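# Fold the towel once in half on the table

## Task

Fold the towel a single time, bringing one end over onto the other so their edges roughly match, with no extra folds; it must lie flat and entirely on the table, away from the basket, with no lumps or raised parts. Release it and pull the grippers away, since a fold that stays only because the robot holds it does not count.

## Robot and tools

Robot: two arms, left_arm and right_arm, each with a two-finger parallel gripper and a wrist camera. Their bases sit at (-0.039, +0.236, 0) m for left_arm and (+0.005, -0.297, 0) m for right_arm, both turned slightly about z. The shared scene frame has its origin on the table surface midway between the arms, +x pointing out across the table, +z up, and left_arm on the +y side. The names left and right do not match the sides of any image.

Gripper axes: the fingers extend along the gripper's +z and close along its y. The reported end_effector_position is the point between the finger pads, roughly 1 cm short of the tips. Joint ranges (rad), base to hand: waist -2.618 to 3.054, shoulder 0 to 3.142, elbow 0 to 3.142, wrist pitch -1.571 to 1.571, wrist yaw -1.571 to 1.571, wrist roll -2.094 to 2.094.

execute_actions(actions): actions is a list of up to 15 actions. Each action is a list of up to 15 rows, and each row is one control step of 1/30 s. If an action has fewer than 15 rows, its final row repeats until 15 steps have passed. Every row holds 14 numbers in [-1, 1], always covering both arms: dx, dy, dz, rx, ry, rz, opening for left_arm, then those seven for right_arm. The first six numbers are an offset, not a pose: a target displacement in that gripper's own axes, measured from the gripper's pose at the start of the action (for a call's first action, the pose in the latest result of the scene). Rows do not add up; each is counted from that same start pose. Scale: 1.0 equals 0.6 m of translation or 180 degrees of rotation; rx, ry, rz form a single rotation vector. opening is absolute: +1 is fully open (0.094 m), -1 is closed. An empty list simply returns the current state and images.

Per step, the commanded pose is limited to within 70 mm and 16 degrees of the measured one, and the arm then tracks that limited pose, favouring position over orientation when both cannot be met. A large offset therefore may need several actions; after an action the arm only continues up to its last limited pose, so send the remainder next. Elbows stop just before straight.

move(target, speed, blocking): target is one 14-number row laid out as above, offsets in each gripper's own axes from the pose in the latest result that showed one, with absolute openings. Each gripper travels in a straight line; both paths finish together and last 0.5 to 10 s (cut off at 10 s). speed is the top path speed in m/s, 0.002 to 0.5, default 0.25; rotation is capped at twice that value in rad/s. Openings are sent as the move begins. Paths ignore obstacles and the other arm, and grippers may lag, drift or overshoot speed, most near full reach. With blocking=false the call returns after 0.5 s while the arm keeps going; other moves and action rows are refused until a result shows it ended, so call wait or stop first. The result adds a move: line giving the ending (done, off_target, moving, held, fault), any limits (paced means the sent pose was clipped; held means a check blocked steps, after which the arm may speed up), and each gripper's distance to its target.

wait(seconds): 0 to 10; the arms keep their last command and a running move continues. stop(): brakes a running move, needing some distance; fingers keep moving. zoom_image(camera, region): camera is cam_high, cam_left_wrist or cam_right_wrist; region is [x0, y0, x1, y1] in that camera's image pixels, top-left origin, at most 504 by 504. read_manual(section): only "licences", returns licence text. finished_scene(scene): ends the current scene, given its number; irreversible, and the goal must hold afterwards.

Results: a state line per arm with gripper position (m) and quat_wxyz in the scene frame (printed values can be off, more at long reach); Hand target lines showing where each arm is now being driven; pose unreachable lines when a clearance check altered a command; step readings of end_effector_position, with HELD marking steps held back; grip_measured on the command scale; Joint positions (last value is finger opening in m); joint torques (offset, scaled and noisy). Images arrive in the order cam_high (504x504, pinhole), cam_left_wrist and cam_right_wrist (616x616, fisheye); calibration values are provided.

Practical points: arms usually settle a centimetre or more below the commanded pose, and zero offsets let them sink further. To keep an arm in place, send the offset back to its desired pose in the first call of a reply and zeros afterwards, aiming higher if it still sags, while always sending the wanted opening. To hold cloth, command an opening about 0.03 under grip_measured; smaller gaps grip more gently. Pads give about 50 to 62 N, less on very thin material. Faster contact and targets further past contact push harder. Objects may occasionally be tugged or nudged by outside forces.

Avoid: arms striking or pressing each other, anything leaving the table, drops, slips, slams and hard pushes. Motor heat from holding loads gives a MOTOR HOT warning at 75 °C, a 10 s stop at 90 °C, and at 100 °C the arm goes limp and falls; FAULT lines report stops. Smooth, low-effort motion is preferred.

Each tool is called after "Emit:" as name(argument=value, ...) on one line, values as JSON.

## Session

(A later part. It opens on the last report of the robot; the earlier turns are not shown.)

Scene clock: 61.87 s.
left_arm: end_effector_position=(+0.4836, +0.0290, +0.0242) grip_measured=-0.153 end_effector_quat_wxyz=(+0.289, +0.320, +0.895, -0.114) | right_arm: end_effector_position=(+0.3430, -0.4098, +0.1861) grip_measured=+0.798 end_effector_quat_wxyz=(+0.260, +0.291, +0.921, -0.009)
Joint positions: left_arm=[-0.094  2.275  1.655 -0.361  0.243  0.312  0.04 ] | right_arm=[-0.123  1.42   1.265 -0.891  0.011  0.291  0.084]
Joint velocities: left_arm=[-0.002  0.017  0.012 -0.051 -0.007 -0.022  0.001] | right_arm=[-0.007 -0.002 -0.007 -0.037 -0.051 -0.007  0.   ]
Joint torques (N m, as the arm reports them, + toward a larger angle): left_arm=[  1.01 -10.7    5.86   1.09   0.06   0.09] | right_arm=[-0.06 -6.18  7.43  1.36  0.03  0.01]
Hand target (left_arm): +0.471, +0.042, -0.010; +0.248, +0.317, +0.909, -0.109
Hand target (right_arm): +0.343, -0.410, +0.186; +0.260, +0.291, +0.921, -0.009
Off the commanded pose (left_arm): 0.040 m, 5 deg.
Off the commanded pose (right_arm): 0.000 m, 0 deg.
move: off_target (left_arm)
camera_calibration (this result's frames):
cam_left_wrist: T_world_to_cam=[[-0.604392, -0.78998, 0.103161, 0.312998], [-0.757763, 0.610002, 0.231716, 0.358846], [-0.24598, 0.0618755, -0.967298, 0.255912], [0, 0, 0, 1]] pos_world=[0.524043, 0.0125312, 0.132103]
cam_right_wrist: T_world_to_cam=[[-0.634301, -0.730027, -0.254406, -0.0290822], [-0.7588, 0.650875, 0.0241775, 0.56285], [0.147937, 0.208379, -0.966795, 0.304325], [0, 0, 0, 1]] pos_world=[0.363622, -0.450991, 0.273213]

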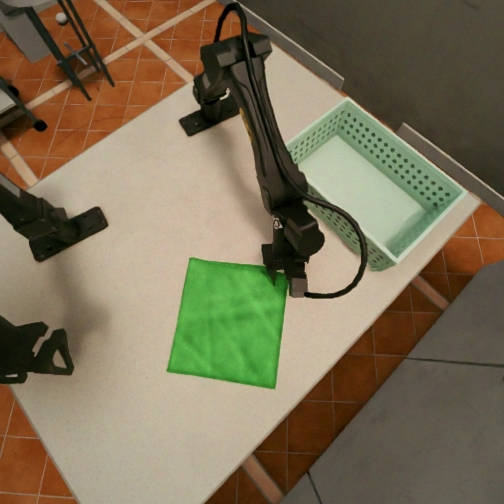

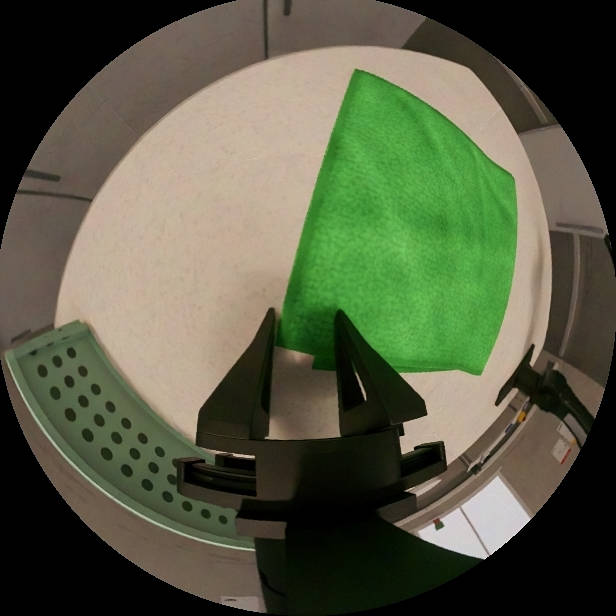

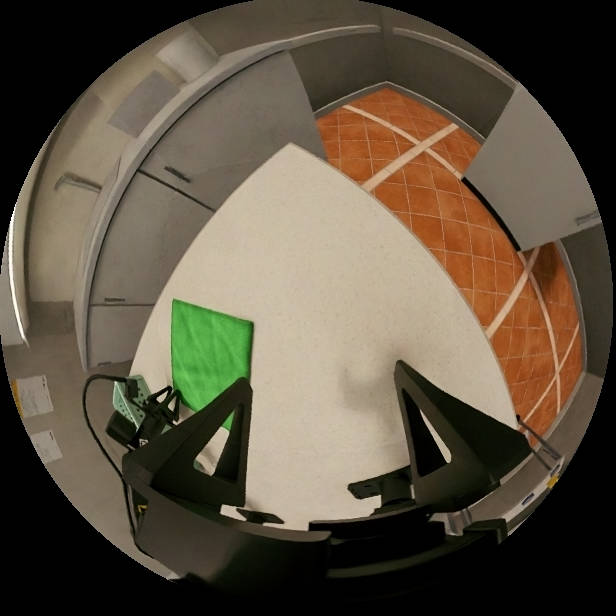

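Emit:
execute_actions(actions=[[[0.058,0,0.03,0.02,0.03,-0.05,-0.2,0,0,0,0,0,0,0.8]],[[0.058,0,0.03,0.01,0.03,-0.02,-0.6,0,0,0,0,0,0,0.8]],[[0.058,0,0.03,0,0.03,0,-1,0,0,0,0,0,0,0.8]]])

Emit:
move(target=[-0.05,-0.05,-0.09,0,0,0,-1,0,0,0,0,0,0,0.8], speed=0.08)

Scene clock: 64.60 s.
left_arm: end_effector_position=(+0.4838, +0.0268, +0.0238) grip_measured=-0.968 end_effector_quat_wxyz=(+0.284, +0.278, +0.905, -0.153) | right_arm: end_effector_position=(+0.3430, -0.4098, +0.1861) grip_measured=+0.798 end_effector_quat_wxyz=(+0.260, +0.291, +0.921, -0.009)
Joint positions: left_arm=[-0.08   2.283  1.655 -0.349  0.3    0.215  0.002] | right_arm=[-0.123  1.42   1.265 -0.891  0.011  0.291  0.084]
Joint velocities: left_arm=[-0.002  0.002 -0.012  0.022 -0.066 -0.007  0.   ] | right_arm=[ 0.002  0.002 -0.012 -0.037 -0.022  0.007  0.001]
Joint torques (N m, as the arm reports them, + toward a larger angle): left_arm=[ -0.21 -11.09   5.78   0.97  -0.07   0.06] | right_arm=[-0.07 -6.18  7.43  1.36  0.03  0.01]
Hand target (left_arm): +0.466, +0.034, -0.010; +0.238, +0.277, +0.920, -0.142
Hand target (right_arm): +0.343, -0.410, +0.186; +0.260, +0.291, +0.921, -0.009
Off the commanded pose (left_arm): 0.040 m, 6 deg.
Off the commanded pose (right_arm): 0.000 m, 0 deg.
Step readings (end_effector_position; steps 1 to 15: 1st action; 16 to 30: 2nd action; 31 to 45: 3rd action):
0: left_arm (+0.4839, +0.0290, +0.0242) | right_arm (+0.3430, -0.4098, +0.1861)
1: left_arm (+0.4835, +0.0283, +0.0240) | right_arm (+0.3430, -0.4098, +0.1861)
2: left_arm (+0.4831, +0.0280, +0.0233) | right_arm (+0.3430, -0.4098, +0.1861)
4: left_arm (+0.4830, +0.0286, +0.0227) | right_arm (+0.3430, -0.4098, +0.1861)
8: left_arm (+0.4832, +0.0289, +0.0233) | right_arm (+0.3430, -0.4098, +0.1861)
15: left_arm (+0.4833, +0.0288, +0.0235) | right_arm (+0.3430, -0.4098, +0.1861)
16: left_arm (+0.4835, +0.0287, +0.0237) | right_arm (+0.3430, -0.4098, +0.1861)
17: left_arm (+0.4834, +0.0285, +0.0232) | right_arm (+0.3430, -0.4098, +0.1861)
19: left_arm (+0.4832, +0.0278, +0.0229) | right_arm (+0.3430, -0.4098, +0.1861)
23: left_arm (+0.4830, +0.0273, +0.0230) | right_arm (+0.3430, -0.4098, +0.1861)
30: left_arm (+0.4829, +0.0273, +0.0230) | right_arm (+0.3430, -0.4098, +0.1861)
31: left_arm (+0.4830, +0.0273, +0.0231) | right_arm (+0.3430, -0.4098, +0.1861)
32: left_arm (+0.4832, +0.0271, +0.0233) | right_arm (+0.3430, -0.4098, +0.1861)
34: left_arm (+0.4837, +0.0268, +0.0237) | right_arm (+0.3430, -0.4098, +0.1861)
38: left_arm (+0.4838, +0.0268, +0.0238) | right_arm (+0.3430, -0.4098, +0.1861)
45: end_effector_position above
camera_calibration (this result's frames):
cam_left_wrist: T_world_to_cam=[[-0.549259, -0.810582, 0.203155, 0.282845], [-0.782024, 0.584276, 0.21693, 0.373223], [-0.294538, -0.0397209, -0.954814, 0.281603], [0, 0, 0, 1]] pos_world=[0.530167, 0.0223894, 0.130454]
cam_right_wrist: T_world_to_cam=[[-0.634301, -0.730027, -0.254406, -0.0290822], [-0.7588, 0.650875, 0.0241775, 0.56285], [0.147937, 0.208379, -0.966795, 0.304325], [0, 0, 0, 1]] pos_world=[0.363622, -0.450991, 0.273213]

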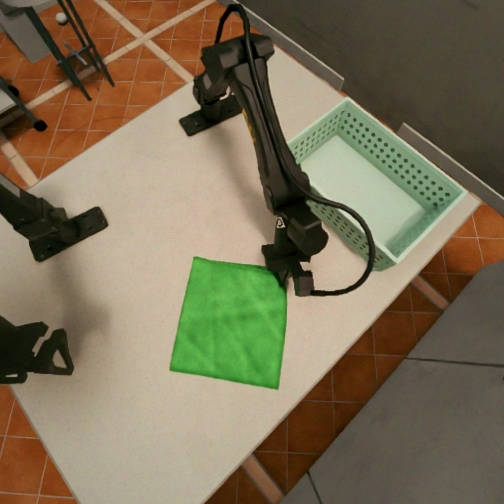

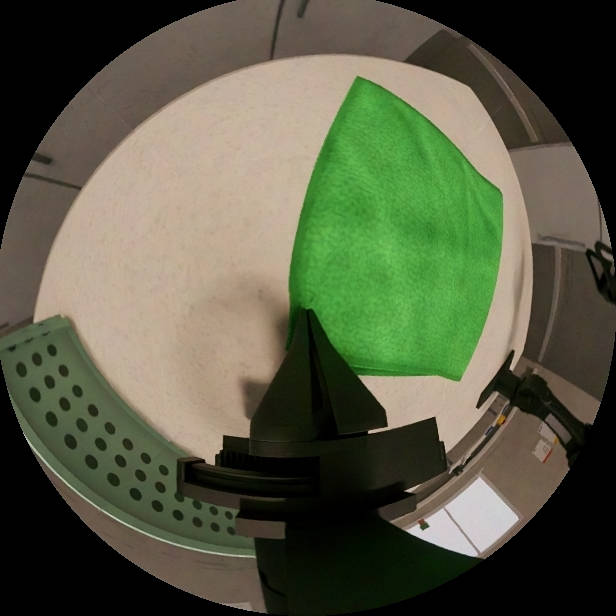

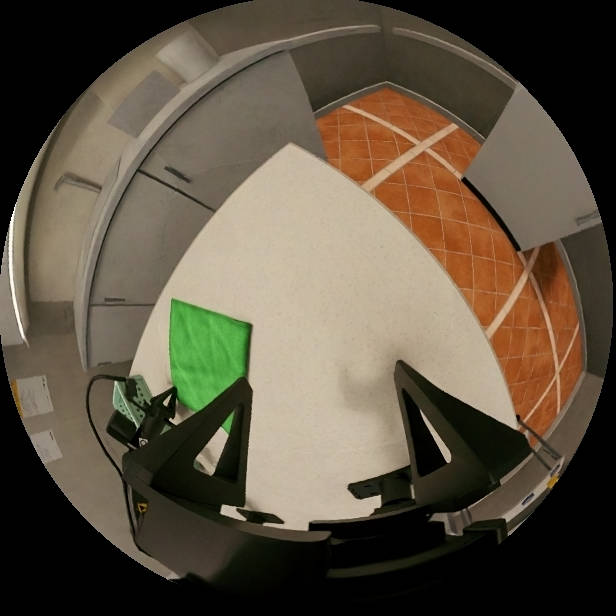

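Scene clock: 65.97 s.
left_arm: end_effector_position=(+0.4623, +0.0196, +0.0753) grip_measured=-0.968 end_effector_quat_wxyz=(+0.280, +0.275, +0.907, -0.154) | right_arm: end_effector_position=(+0.3430, -0.4098, +0.1861) grip_measured=+0.798 end_effector_quat_wxyz=(+0.260, +0.291, +0.921, -0.009)
Joint positions: left_arm=[-0.109  2.151  1.655 -0.481  0.284  0.184  0.002] | right_arm=[-0.123  1.42   1.265 -0.891  0.011  0.291  0.084]
Joint velocities: left_arm=[ 0.032 -0.007  0.002  0.007 -0.022  0.066 -0.   ] | right_arm=[-0.002 -0.022  0.017 -0.037 -0.081 -0.037 -0.   ]
Joint torques (N m, as the arm reports them, + toward a larger angle): left_arm=[ -0.68 -13.87  11.46   1.02   0.06  -0.05] | right_arm=[-0.06 -6.18  7.43  1.36  0.02  0.01]
Hand target (left_arm): +0.463, +0.014, +0.088; +0.285, +0.277, +0.905, -0.154
Hand target (right_arm): +0.343, -0.410, +0.186; +0.260, +0.291, +0.921, -0.009
Off the commanded pose (left_arm): 0.014 m, 1 deg.
Off the commanded pose (right_arm): 0.000 m, 0 deg.
move: off_target (left_arm)
camera_calibration (this result's frames):
cam_left_wrist: T_world_to_cam=[[-0.543635, -0.813036, 0.20841, 0.251847], [-0.782401, 0.58078, 0.22482, 0.349066], [-0.303827, -0.0408399, -0.951852, 0.328336], [0, 0, 0, 1]] pos_world=[0.50978, 0.0154397, 0.181563]
cam_right_wrist: T_world_to_cam=[[-0.634301, -0.730027, -0.254406, -0.0290822], [-0.7588, 0.650875, 0.0241775, 0.56285], [0.147937, 0.208379, -0.966795, 0.304325], [0, 0, 0, 1]] pos_world=[0.363622, -0.450991, 0.273213]

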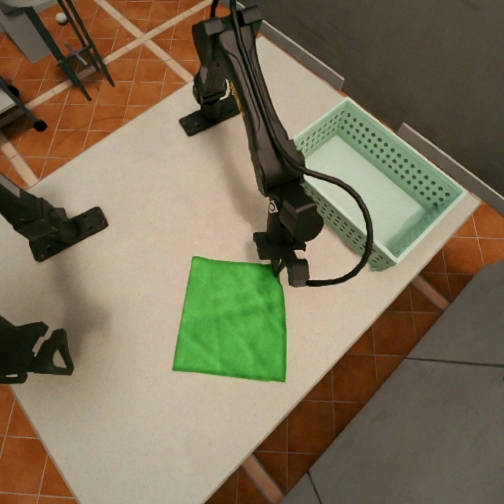

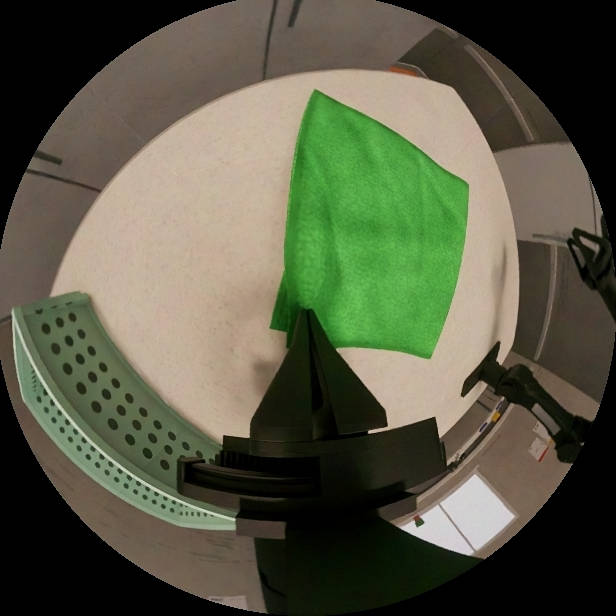

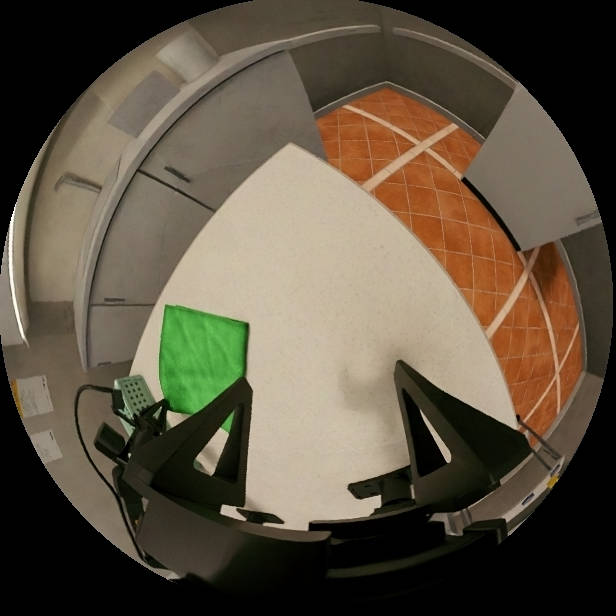

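Emit:
move(target=[-0.07,-0.243,-0.055,0,0,0,-1,0,0,0,0,0,0,0.8], speed=0.1)

Scene clock: 69.20 s.
left_arm: end_effector_position=(+0.3936, -0.0991, +0.1346) grip_measured=-0.968 end_effector_quat_wxyz=(+0.277, +0.276, +0.907, -0.156) | right_arm: end_effector_position=(+0.3430, -0.4098, +0.1861) grip_measured=+0.798 end_effector_quat_wxyz=(+0.260, +0.291, +0.921, -0.009)
Joint positions: left_arm=[-0.417  2.075  1.769 -0.626  0.11  -0.07   0.002] | right_arm=[-0.123  1.42   1.265 -0.891  0.011  0.291  0.084]
Joint velocities: left_arm=[-0.002  0.007  0.002  0.007  0.037 -0.066  0.   ] | right_arm=[ 0.012  0.012  0.007 -0.081 -0.037  0.037  0.   ]
Joint torques (N m, as the arm reports them, + toward a larger angle): left_arm=[ -0.33 -13.43  11.05   1.13  -0.01  -0.07] | right_arm=[-0.06 -6.17  7.43  1.36  0.02  0.  ]
Hand target (left_arm): +0.392, -0.100, +0.145; +0.280, +0.275, +0.907, -0.154
Hand target (right_arm): +0.343, -0.410, +0.186; +0.260, +0.291, +0.921, -0.009
Off the commanded pose (left_arm): 0.010 m, 0 deg.
Off the commanded pose (right_arm): 0.000 m, 0 deg.
move: done
camera_calibration (this result's frames):
cam_left_wrist: T_world_to_cam=[[-0.545728, -0.810748, 0.21182, 0.106232], [-0.778958, 0.584002, 0.2284, 0.349412], [-0.308878, -0.0403542, -0.950245, 0.360875], [0, 0, 0, 1]] pos_world=[0.441617, -0.103367, 0.240613]
cam_right_wrist: T_world_to_cam=[[-0.634301, -0.730027, -0.254406, -0.0290822], [-0.7588, 0.650875, 0.0241775, 0.56285], [0.147937, 0.208379, -0.966795, 0.304325], [0, 0, 0, 1]] pos_world=[0.363622, -0.450991, 0.273213]

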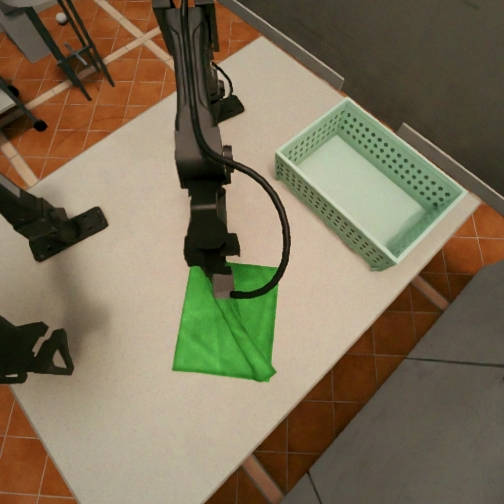

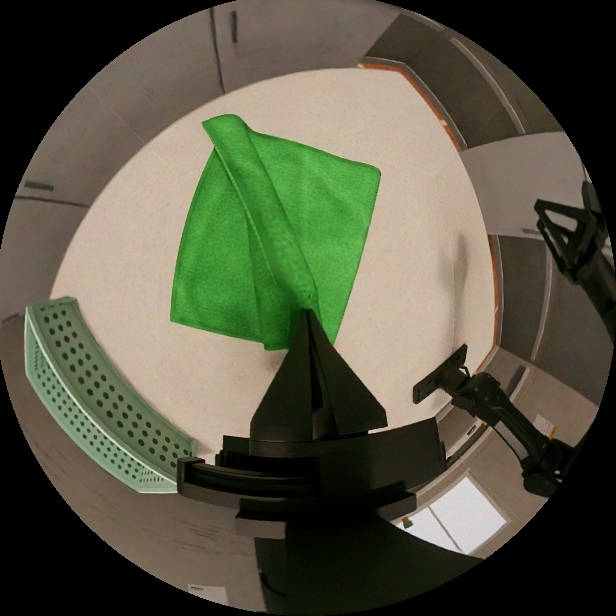

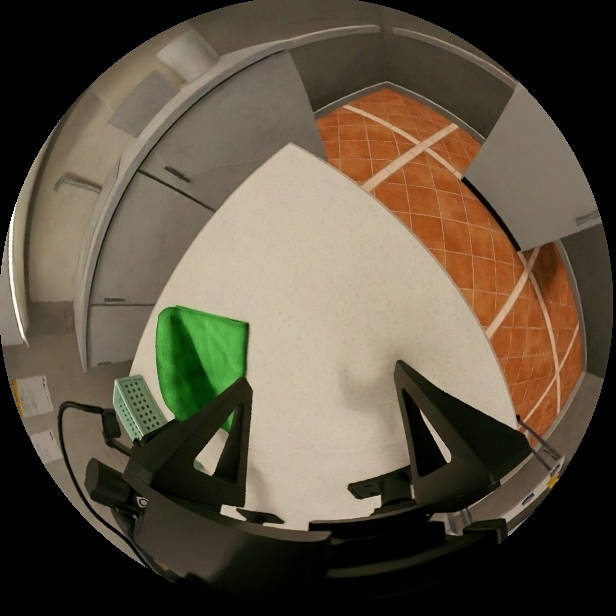

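Emit:
move(target=[0.013,-0.16,-0.13,0,0,0,-1,0,0,0,0,0,0,0.8], speed=0.1)

Scene clock: 72.73 s.
left_arm: end_effector_position=(+0.3026, -0.1391, +0.1934) grip_measured=-0.968 end_effector_quat_wxyz=(+0.273, +0.277, +0.908, -0.157) | right_arm: end_effector_position=(+0.3430, -0.4098, +0.1861) grip_measured=+0.798 end_effector_quat_wxyz=(+0.260, +0.291, +0.921, -0.009)
Joint positions: left_arm=[-0.63   1.909  1.769 -0.79  -0.012 -0.241  0.002] | right_arm=[-0.123  1.42   1.265 -0.891  0.011  0.291  0.084]
Joint velocities: left_arm=[ 0.007  0.007  0.002  0.007 -0.051 -0.007  0.   ] | right_arm=[ 0.002  0.007  0.002  0.051  0.007  0.037 -0.   ]
Joint torques (N m, as the arm reports them, + toward a larger angle): left_arm=[ -0.37 -12.18  10.73   1.16  -0.09  -0.03] | right_arm=[-0.06 -6.19  7.4   1.36  0.02  0.01]
Hand target (left_arm): +0.299, -0.138, +0.204; +0.277, +0.276, +0.907, -0.156
Hand target (right_arm): +0.343, -0.410, +0.186; +0.260, +0.291, +0.921, -0.009
Off the commanded pose (left_arm): 0.012 m, 1 deg.
Off the commanded pose (right_arm): 0.000 m, 0 deg.
move: off_target (left_arm)
camera_calibration (this result's frames):
cam_left_wrist: T_world_to_cam=[[-0.546969, -0.809, 0.215277, 0.011583], [-0.774816, 0.586589, 0.23574, 0.286178], [-0.316993, -0.037858, -0.947672, 0.389265], [0, 0, 0, 1]] pos_world=[0.351465, -0.143761, 0.298939]
cam_right_wrist: T_world_to_cam=[[-0.634301, -0.730027, -0.254406, -0.0290822], [-0.7588, 0.650875, 0.0241775, 0.56285], [0.147937, 0.208379, -0.966795, 0.304325], [0, 0, 0, 1]] pos_world=[0.363622, -0.450991, 0.273213]

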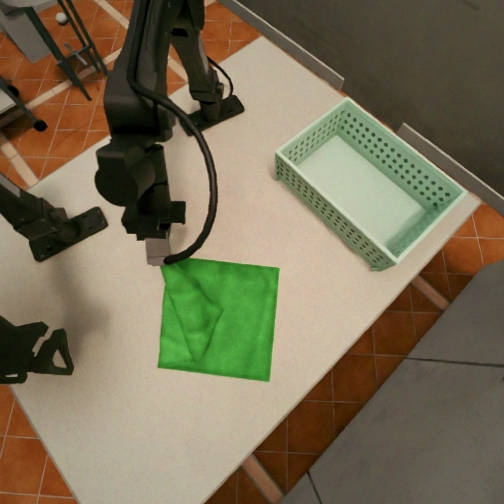

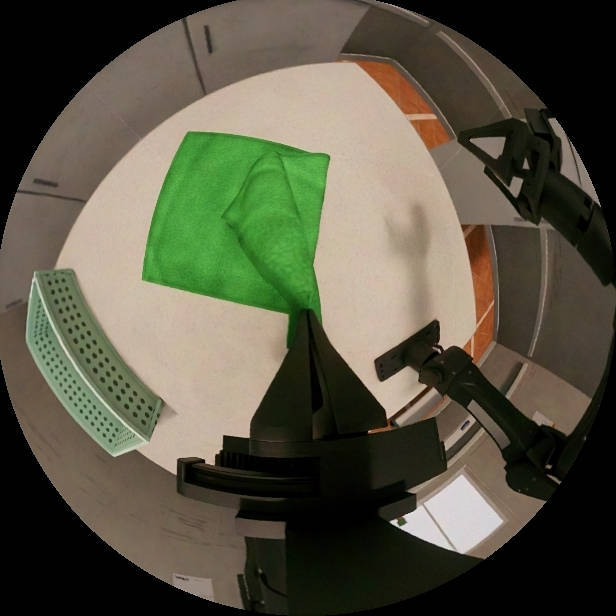

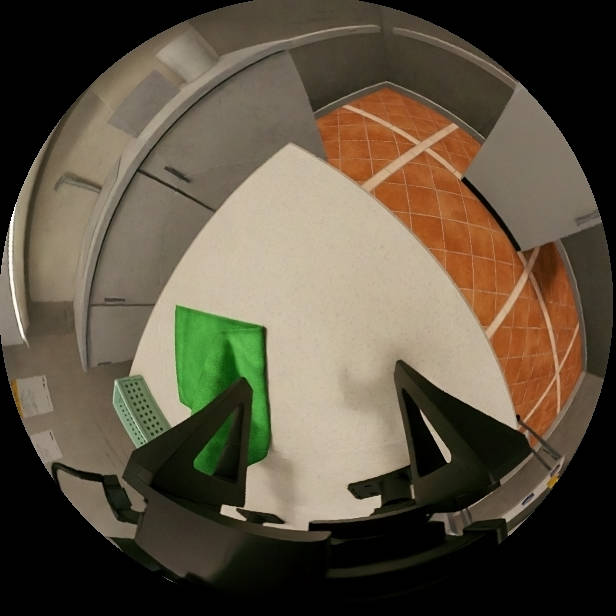

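Emit:
move(target=[-0.085,0.188,0.117,0,0,0,-1,0,0,0,0,0,0,0.8], speed=0.1)

Scene clock: 76.00 s.
left_arm: end_effector_position=(+0.4328, -0.1023, +0.1543) grip_measured=-0.968 end_effector_quat_wxyz=(+0.282, +0.274, +0.906, -0.156) | right_arm: end_effector_position=(+0.3430, -0.4098, +0.1861) grip_measured=+0.798 end_effector_quat_wxyz=(+0.260, +0.291, +0.921, -0.009)
Joint positions: left_arm=[-0.375  2.224  2.076 -0.779  0.13  -0.04   0.002] | right_arm=[-0.123  1.42   1.265 -0.891  0.011  0.291  0.084]
Joint velocities: left_arm=[-0.037 -0.007  0.037  0.051  0.007  0.022 -0.   ] | right_arm=[-0.002  0.002 -0.002 -0.066  0.037  0.037 -0.001]
Joint torques (N m, as the arm reports them, + toward a larger angle): left_arm=[  0.42 -12.74  10.93   1.14   0.15   0.07] | right_arm=[-0.05 -6.17  7.44  1.36  0.02  0.  ]
Hand target (left_arm): +0.433, -0.101, +0.153; +0.274, +0.277, +0.907, -0.157
Hand target (right_arm): +0.343, -0.410, +0.186; +0.260, +0.291, +0.921, -0.009
Off the commanded pose (left_arm): 0.003 m, 1 deg.
Off the commanded pose (right_arm): 0.000 m, 0 deg.
move: done
camera_calibration (this result's frames):
cam_left_wrist: T_world_to_cam=[[-0.54298, -0.812806, 0.210995, 0.119522], [-0.78399, 0.580694, 0.21944, 0.380564], [-0.300886, -0.0462663, -0.952537, 0.387832], [0, 0, 0, 1]] pos_world=[0.47995, -0.105899, 0.260695]
cam_right_wrist: T_world_to_cam=[[-0.634301, -0.730027, -0.254406, -0.0290822], [-0.7588, 0.650875, 0.0241775, 0.56285], [0.147937, 0.208379, -0.966795, 0.304325], [0, 0, 0, 1]] pos_world=[0.363622, -0.450991, 0.273213]

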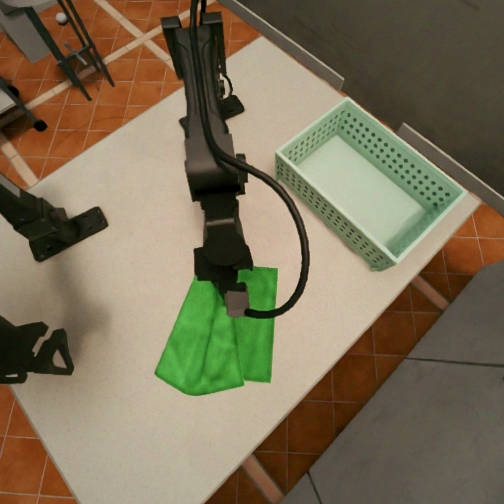

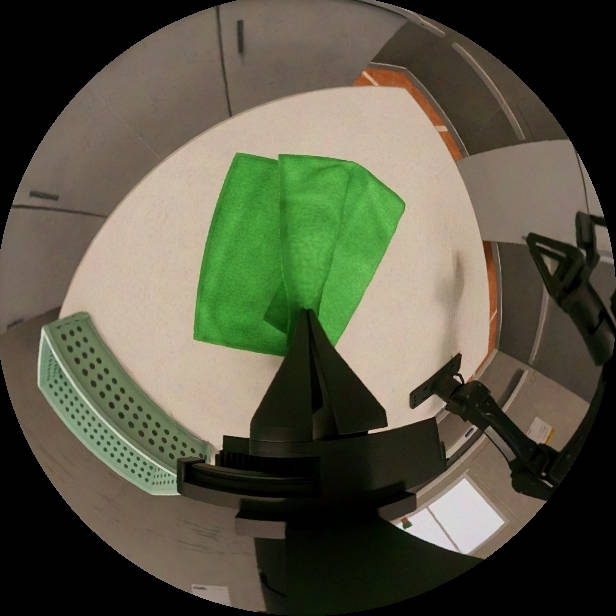

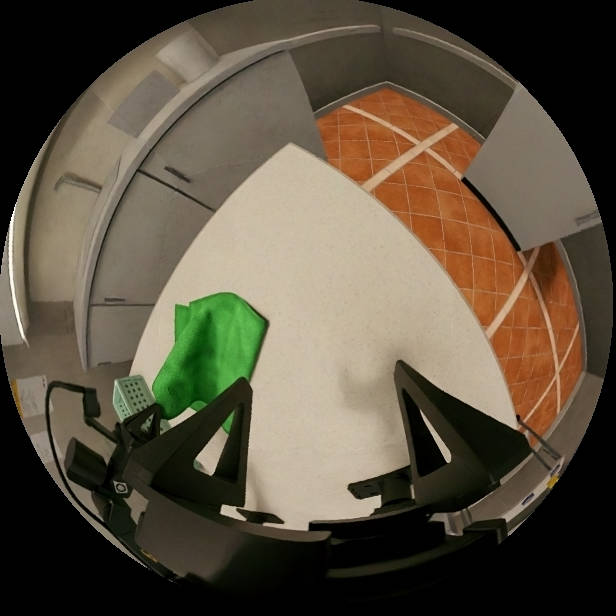

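Emit:
move(target=[0.118,0.095,0.013,0,0,0,-1,-0.003,0.435,0.263,0,0,-0.09,0.1], speed=0.15)

Scene clock: 80.87 s.
left_arm: end_effector_position=(+0.4223, -0.0368, +0.0967) grip_measured=-0.968 end_effector_quat_wxyz=(+0.281, +0.274, +0.907, -0.153) | right_arm: end_effector_position=(+0.5524, -0.2230, +0.0658) grip_measured=+0.102 end_effector_quat_wxyz=(+0.238, +0.151, +0.958, -0.053)
Joint positions: left_arm=[-0.264  2.064  1.6   -0.48   0.192  0.052  0.002] | right_arm=[ 0.415  2.327  1.993 -0.819  0.267  0.475  0.052]
Joint velocities: left_arm=[ 0.017 -0.002 -0.002  0.007 -0.037 -0.051 -0.001] | right_arm=[ 0.002 -0.002  0.007 -0.037 -0.066 -0.022  0.   ]
Joint torques (N m, as the arm reports them, + toward a larger angle): left_arm=[  0.9  -13.71   6.63   1.39   0.18   0.05] | right_arm=[  0.18 -15.66  10.82   1.05   0.31   0.07]
Hand target (left_arm): +0.421, -0.032, +0.098; +0.282, +0.274, +0.906, -0.156
Hand target (right_arm): +0.559, -0.223, +0.085; +0.256, +0.156, +0.952, -0.053
Off the commanded pose (left_arm): 0.006 m, 0 deg.
Off the commanded pose (right_arm): 0.021 m, 2 deg.
move: off_target (right_arm)
camera_calibration (this result's frames):
cam_left_wrist: T_world_to_cam=[[-0.541949, -0.814551, 0.206877, 0.179152], [-0.784697, 0.578586, 0.222463, 0.346918], [-0.300903, -0.0417727, -0.952739, 0.333006], [0, 0, 0, 1]] pos_world=[0.46952, -0.0408828, 0.203029]
cam_right_wrist: T_world_to_cam=[[-0.439538, -0.893483, -0.0921633, 0.0547582], [-0.897957, 0.439588, 0.0208568, 0.633007], [0.0218787, 0.0919261, -0.995525, 0.163673], [0, 0, 0, 1]] pos_world=[0.588901, -0.244382, 0.154785]

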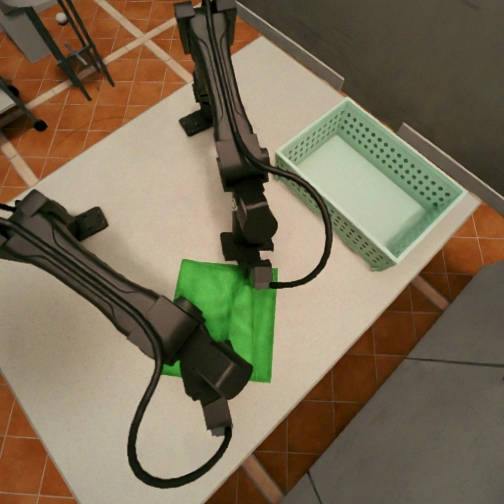

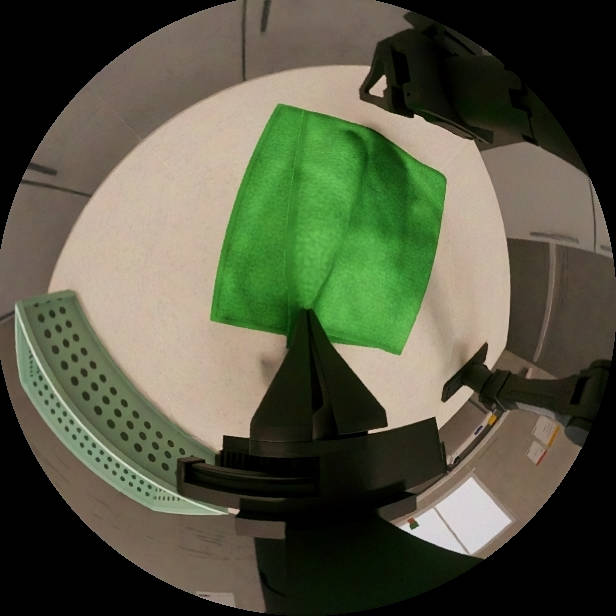

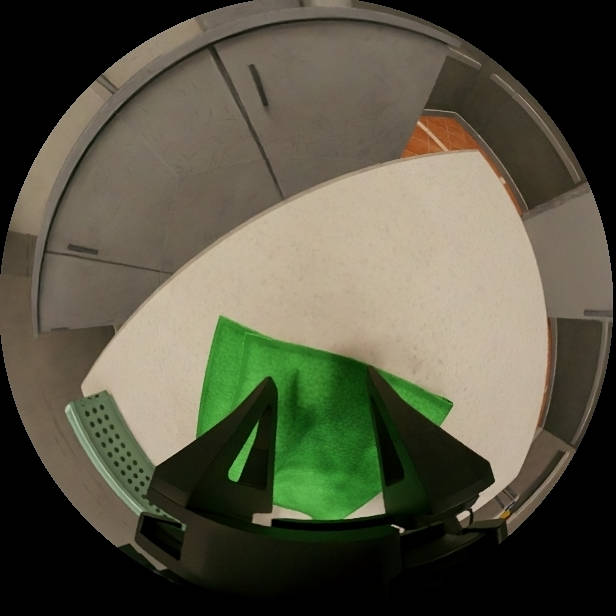

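Emit:
move(target=[0.042,0.108,0.057,0,0,0,-1,0,-0.1,-0.12,0,0,0,0.1], speed=0.08)

Scene clock: 83.23 s.
left_arm: end_effector_position=(+0.4633, +0.0051, +0.0639) grip_measured=-0.968 end_effector_quat_wxyz=(+0.298, +0.274, +0.902, -0.152) | right_arm: end_effector_position=(+0.5086, -0.2628, +0.1252) grip_measured=+0.102 end_effector_quat_wxyz=(+0.240, +0.153, +0.957, -0.050)
Joint positions: left_arm=[-0.142  2.16   1.6   -0.371  0.257  0.154  0.002] | right_arm=[ 0.345  2.073  1.815 -0.873  0.234  0.412  0.052]
Joint velocities: left_arm=[-0.027  0.002  0.007 -0.051 -0.037  0.022  0.   ] | right_arm=[ 0.007  0.017 -0.002 -0.022 -0.095 -0.007 -0.001]
Joint torques (N m, as the arm reports them, + toward a larger angle): left_arm=[  0.66 -12.03   5.85   1.38   0.18   0.07] | right_arm=[ -0.64 -15.08   5.96   1.09   0.14  -0.04]
Hand target (left_arm): +0.457, +0.011, +0.047; +0.281, +0.274, +0.907, -0.153
Hand target (right_arm): +0.502, -0.267, +0.130; +0.237, +0.152, +0.958, -0.052
Off the commanded pose (left_arm): 0.019 m, 2 deg.
Off the commanded pose (right_arm): 0.010 m, 0 deg.
move: off_target (left_arm)
camera_calibration (this result's frames):
cam_left_wrist: T_world_to_cam=[[-0.545713, -0.815079, 0.194533, 0.244855], [-0.793961, 0.577171, 0.19105, 0.368364], [-0.268, -0.0501928, -0.962111, 0.301234], [0, 0, 0, 1]] pos_world=[0.506818, 0.00208677, 0.171812]
cam_right_wrist: T_world_to_cam=[[-0.439606, -0.892627, -0.0998159, 0.00665253], [-0.897758, 0.440121, 0.017994, 0.610279], [0.0278691, 0.0975209, -0.994843, 0.22572], [0, 0, 0, 1]] pos_world=[0.544517, -0.284671, 0.214239]

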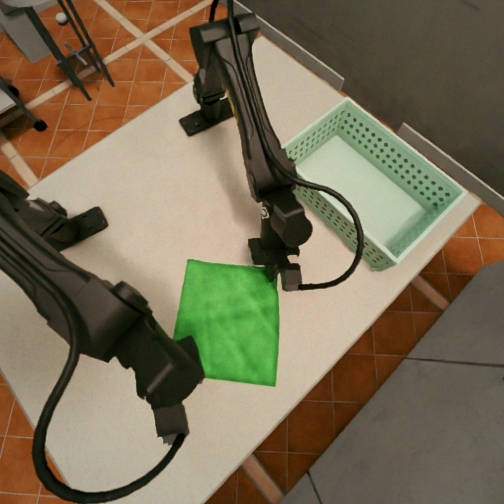

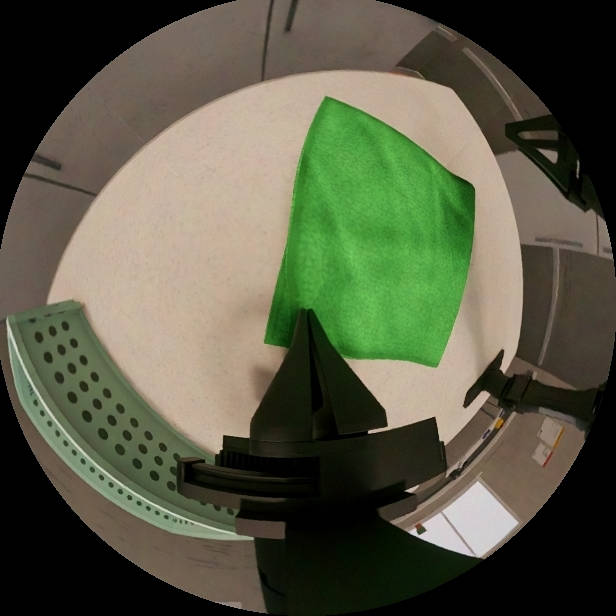

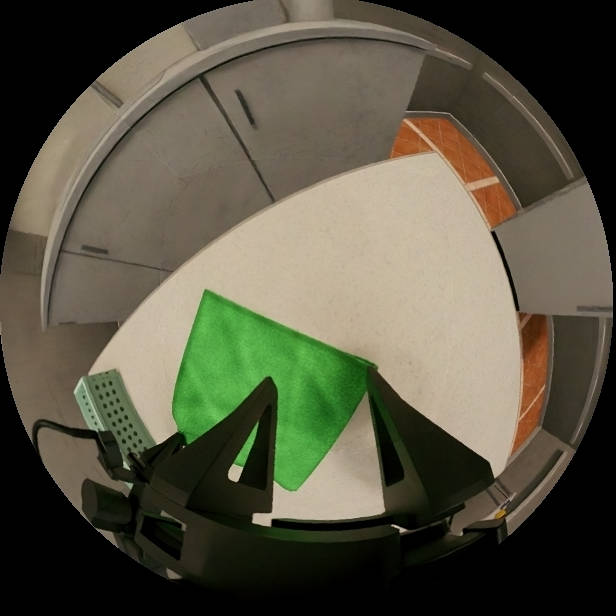

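Emit:
move(target=[0.065,-0.01,0.005,0,0,0,-1,0.05,-0.06,-0.06,0,0,0,0.1], speed=0.06)

Emit:
move(target=[0,0,-0.04,0,0,0,0.3,0,0,0,0,0,0,0.1], speed=0.06)

Emit:
move(target=[0.05,-0.1,-0.25,0,0,0,0.3,0.1,-0.2,-0.15,0,0,0,0.1])

Scene clock: 85.80 s.
left_arm: end_effector_position=(+0.4393, +0.0137, +0.0369) grip_measured=-0.968 end_effector_quat_wxyz=(+0.298, +0.274, +0.902, -0.152) | right_arm: end_effector_position=(+0.4548, -0.2790, +0.1341) grip_measured=+0.102 end_effector_quat_wxyz=(+0.224, +0.151, +0.962, -0.053)
Joint positions: left_arm=[-0.142  2.11   1.403 -0.225  0.258  0.155  0.002] | right_arm=[ 0.321  1.875  1.584 -0.869  0.221  0.39   0.052]
Joint velocities: left_arm=[-0.032  0.012 -0.007  0.066 -0.022 -0.066 -0.   ] | right_arm=[ 0.012  0.007  0.012  0.007 -0.022  0.051 -0.001]
Joint torques (N m, as the arm reports them, + toward a larger angle): left_arm=[ -0.06 -13.56   6.03   1.39   0.09  -0.02] | right_arm=[ -0.69 -13.26   6.05   1.41   0.14  -0.04]
Hand target (left_arm): +0.435, +0.015, +0.038; +0.298, +0.273, +0.902, -0.151
Hand target (right_arm): +0.456, -0.283, +0.143; +0.240, +0.153, +0.958, -0.049
Off the commanded pose (left_arm): 0.005 m, 0 deg.
Off the commanded pose (right_arm): 0.010 m, 2 deg.
move: done
camera_calibration (this result's frames):
cam_left_wrist: T_world_to_cam=[[-0.546959, -0.81418, 0.1948, 0.2445], [-0.79302, 0.578458, 0.191065, 0.349091], [-0.268245, -0.0499756, -0.962053, 0.269354], [0, 0, 0, 1]] pos_world=[0.48282, 0.0105935, 0.144805]
cam_right_wrist: T_world_to_cam=[[-0.440923, -0.893622, -0.0838254, -0.0323688], [-0.897523, 0.438328, 0.0481852, 0.564289], [-0.00631638, 0.0964812, -0.995315, 0.252979], [0, 0, 0, 1]] pos_world=[0.493788, -0.300677, 0.22189]

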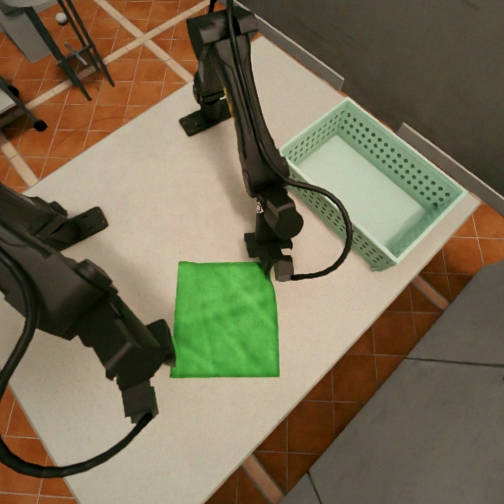

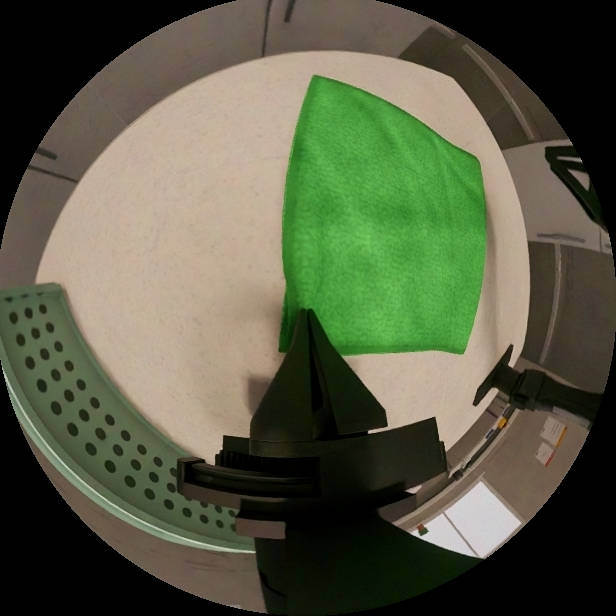

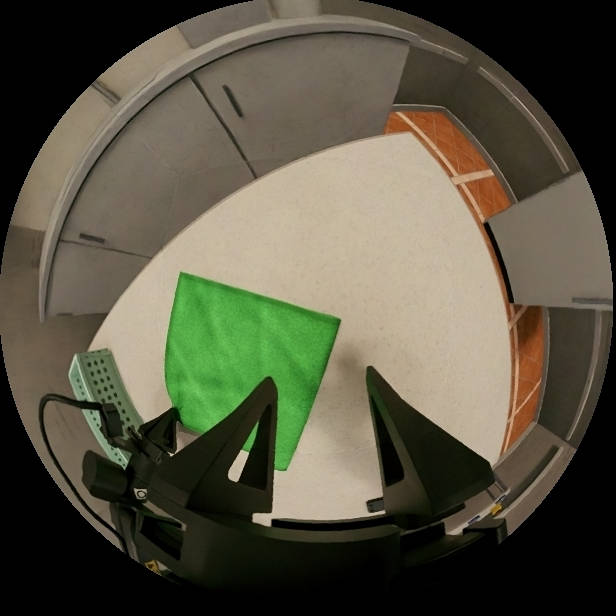

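Scene clock: 86.77 s.
left_arm: end_effector_position=(+0.4368, +0.0146, +0.0638) grip_measured=+0.297 end_effector_quat_wxyz=(+0.317, +0.277, +0.894, -0.152) | right_arm: end_effector_position=(+0.4548, -0.2790, +0.1341) grip_measured=+0.102 end_effector_quat_wxyz=(+0.224, +0.151, +0.962, -0.053)
Joint positions: left_arm=[-0.142  2.041  1.387 -0.238  0.258  0.159  0.061] | right_arm=[ 0.321  1.875  1.584 -0.869  0.221  0.39   0.052]
Joint velocities: left_arm=[-0.007  0.007 -0.007 -0.066 -0.007 -0.037  0.001] | right_arm=[ 0.007 -0.002  0.007 -0.007 -0.022 -0.022  0.   ]
Joint torques (N m, as the arm reports them, + toward a larger angle): left_arm=[  1.01 -12.66   6.14   1.17   0.19   0.04] | right_arm=[ -0.07 -10.71   7.31   1.17   0.14   0.01]
Hand target (left_arm): +0.428, +0.024, +0.055; +0.298, +0.274, +0.902, -0.152
Hand target (right_arm): +0.455, -0.279, +0.134; +0.224, +0.151, +0.962, -0.053
Off the commanded pose (left_arm): 0.015 m, 2 deg.
Off the commanded pose (right_arm): 0.000 m, 0 deg.
move: off_target (left_arm)
camera_calibration (this result's frames):
cam_left_wrist: T_world_to_cam=[[-0.55728, -0.810062, 0.182314, 0.243881], [-0.797805, 0.583235, 0.152789, 0.345911], [-0.2301, -0.0603048, -0.971297, 0.27869], [0, 0, 0, 1]] pos_world=[0.476006, 0.0126183, 0.173377]
cam_right_wrist: T_world_to_cam=[[-0.440923, -0.893622, -0.0838254, -0.0323688], [-0.897523, 0.438328, 0.0481852, 0.564289], [-0.00631638, 0.0964812, -0.995315, 0.252979], [0, 0, 0, 1]] pos_world=[0.493788, -0.300677, 0.22189]

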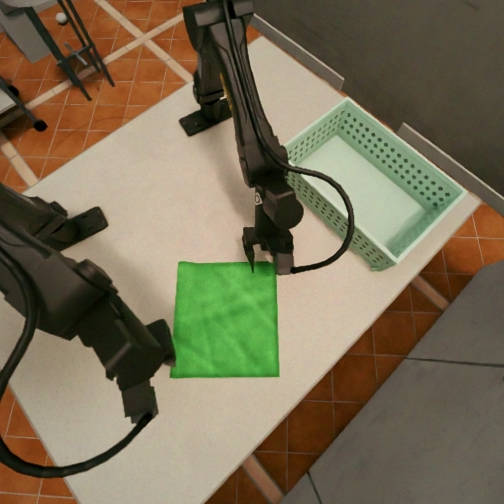

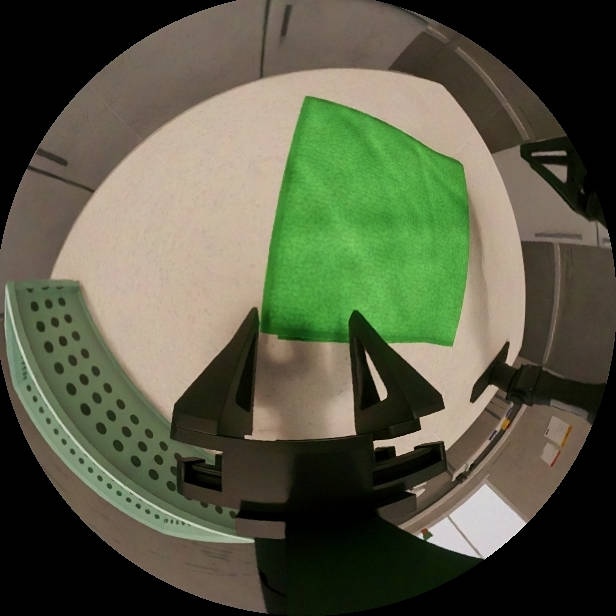

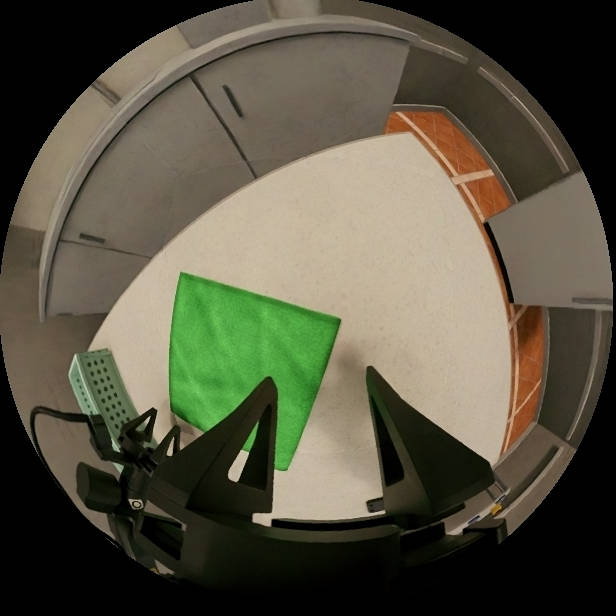

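Scene clock: 88.13 s.
left_arm: end_effector_position=(+0.3199, +0.0445, +0.1738) grip_measured=+0.297 end_effector_quat_wxyz=(+0.339, +0.276, +0.886, -0.155) | right_arm: end_effector_position=(+0.3367, -0.3615, +0.1937) grip_measured=+0.102 end_effector_quat_wxyz=(+0.231, +0.153, +0.959, -0.049)
Joint positions: left_arm=[-0.183  1.459  1.114 -0.492  0.232  0.123  0.061] | right_arm=[ 0.057  1.404  1.306 -1.006  0.104  0.152  0.052]
Joint velocities: left_arm=[-0.012 -0.007 -0.002  0.066 -0.051 -0.081 -0.   ] | right_arm=[-0.002  0.007 -0.002  0.007  0.022 -0.051 -0.001]
Joint torques (N m, as the arm reports them, + toward a larger angle): left_arm=[-0.79 -7.26  6.81  1.23  0.03 -0.05] | right_arm=[-0.46 -7.35  5.81  1.18  0.02 -0.08]
Hand target (left_arm): +0.309, +0.046, +0.162; +0.317, +0.277, +0.894, -0.152
Hand target (right_arm): +0.329, -0.362, +0.190; +0.223, +0.151, +0.962, -0.049
Off the commanded pose (left_arm): 0.015 m, 3 deg.
Off the commanded pose (right_arm): 0.008 m, 1 deg.
move: off_target (left_arm)
camera_calibration (this result's frames):
cam_left_wrist: T_world_to_cam=[[-0.562636, -0.808071, 0.174535, 0.185875], [-0.804958, 0.583592, 0.107062, 0.22865], [-0.188371, -0.0802564, -0.978813, 0.349301], [0, 0, 0, 1]] pos_world=[0.354432, 0.044796, 0.284979]
cam_right_wrist: T_world_to_cam=[[-0.442326, -0.891682, -0.0961837, -0.149604], [-0.896787, 0.441052, 0.0352929, 0.494835], [0.0109519, 0.101867, -0.994738, 0.315511], [0, 0, 0, 1]] pos_world=[0.374132, -0.383787, 0.281997]

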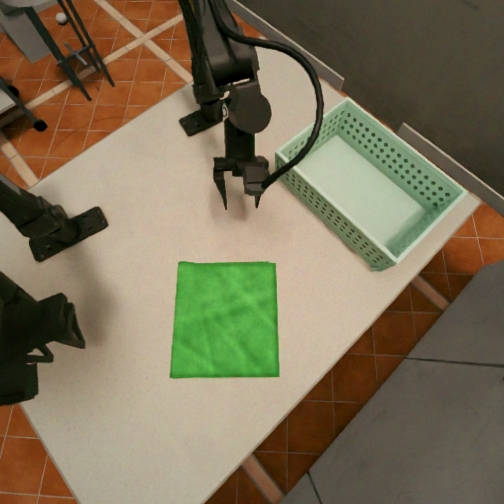

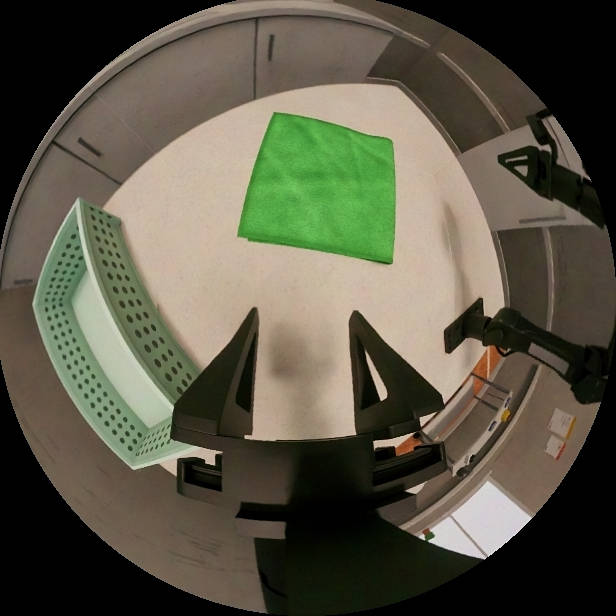

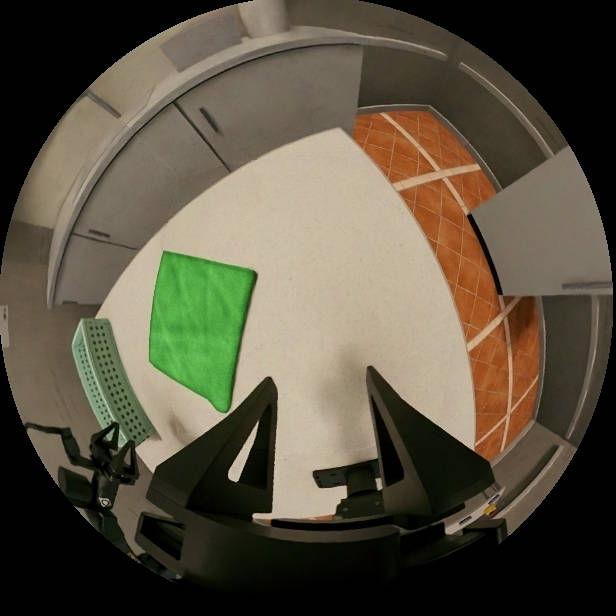

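Emit:
finished_scene(scene=1)

The scene is finished: the task was done.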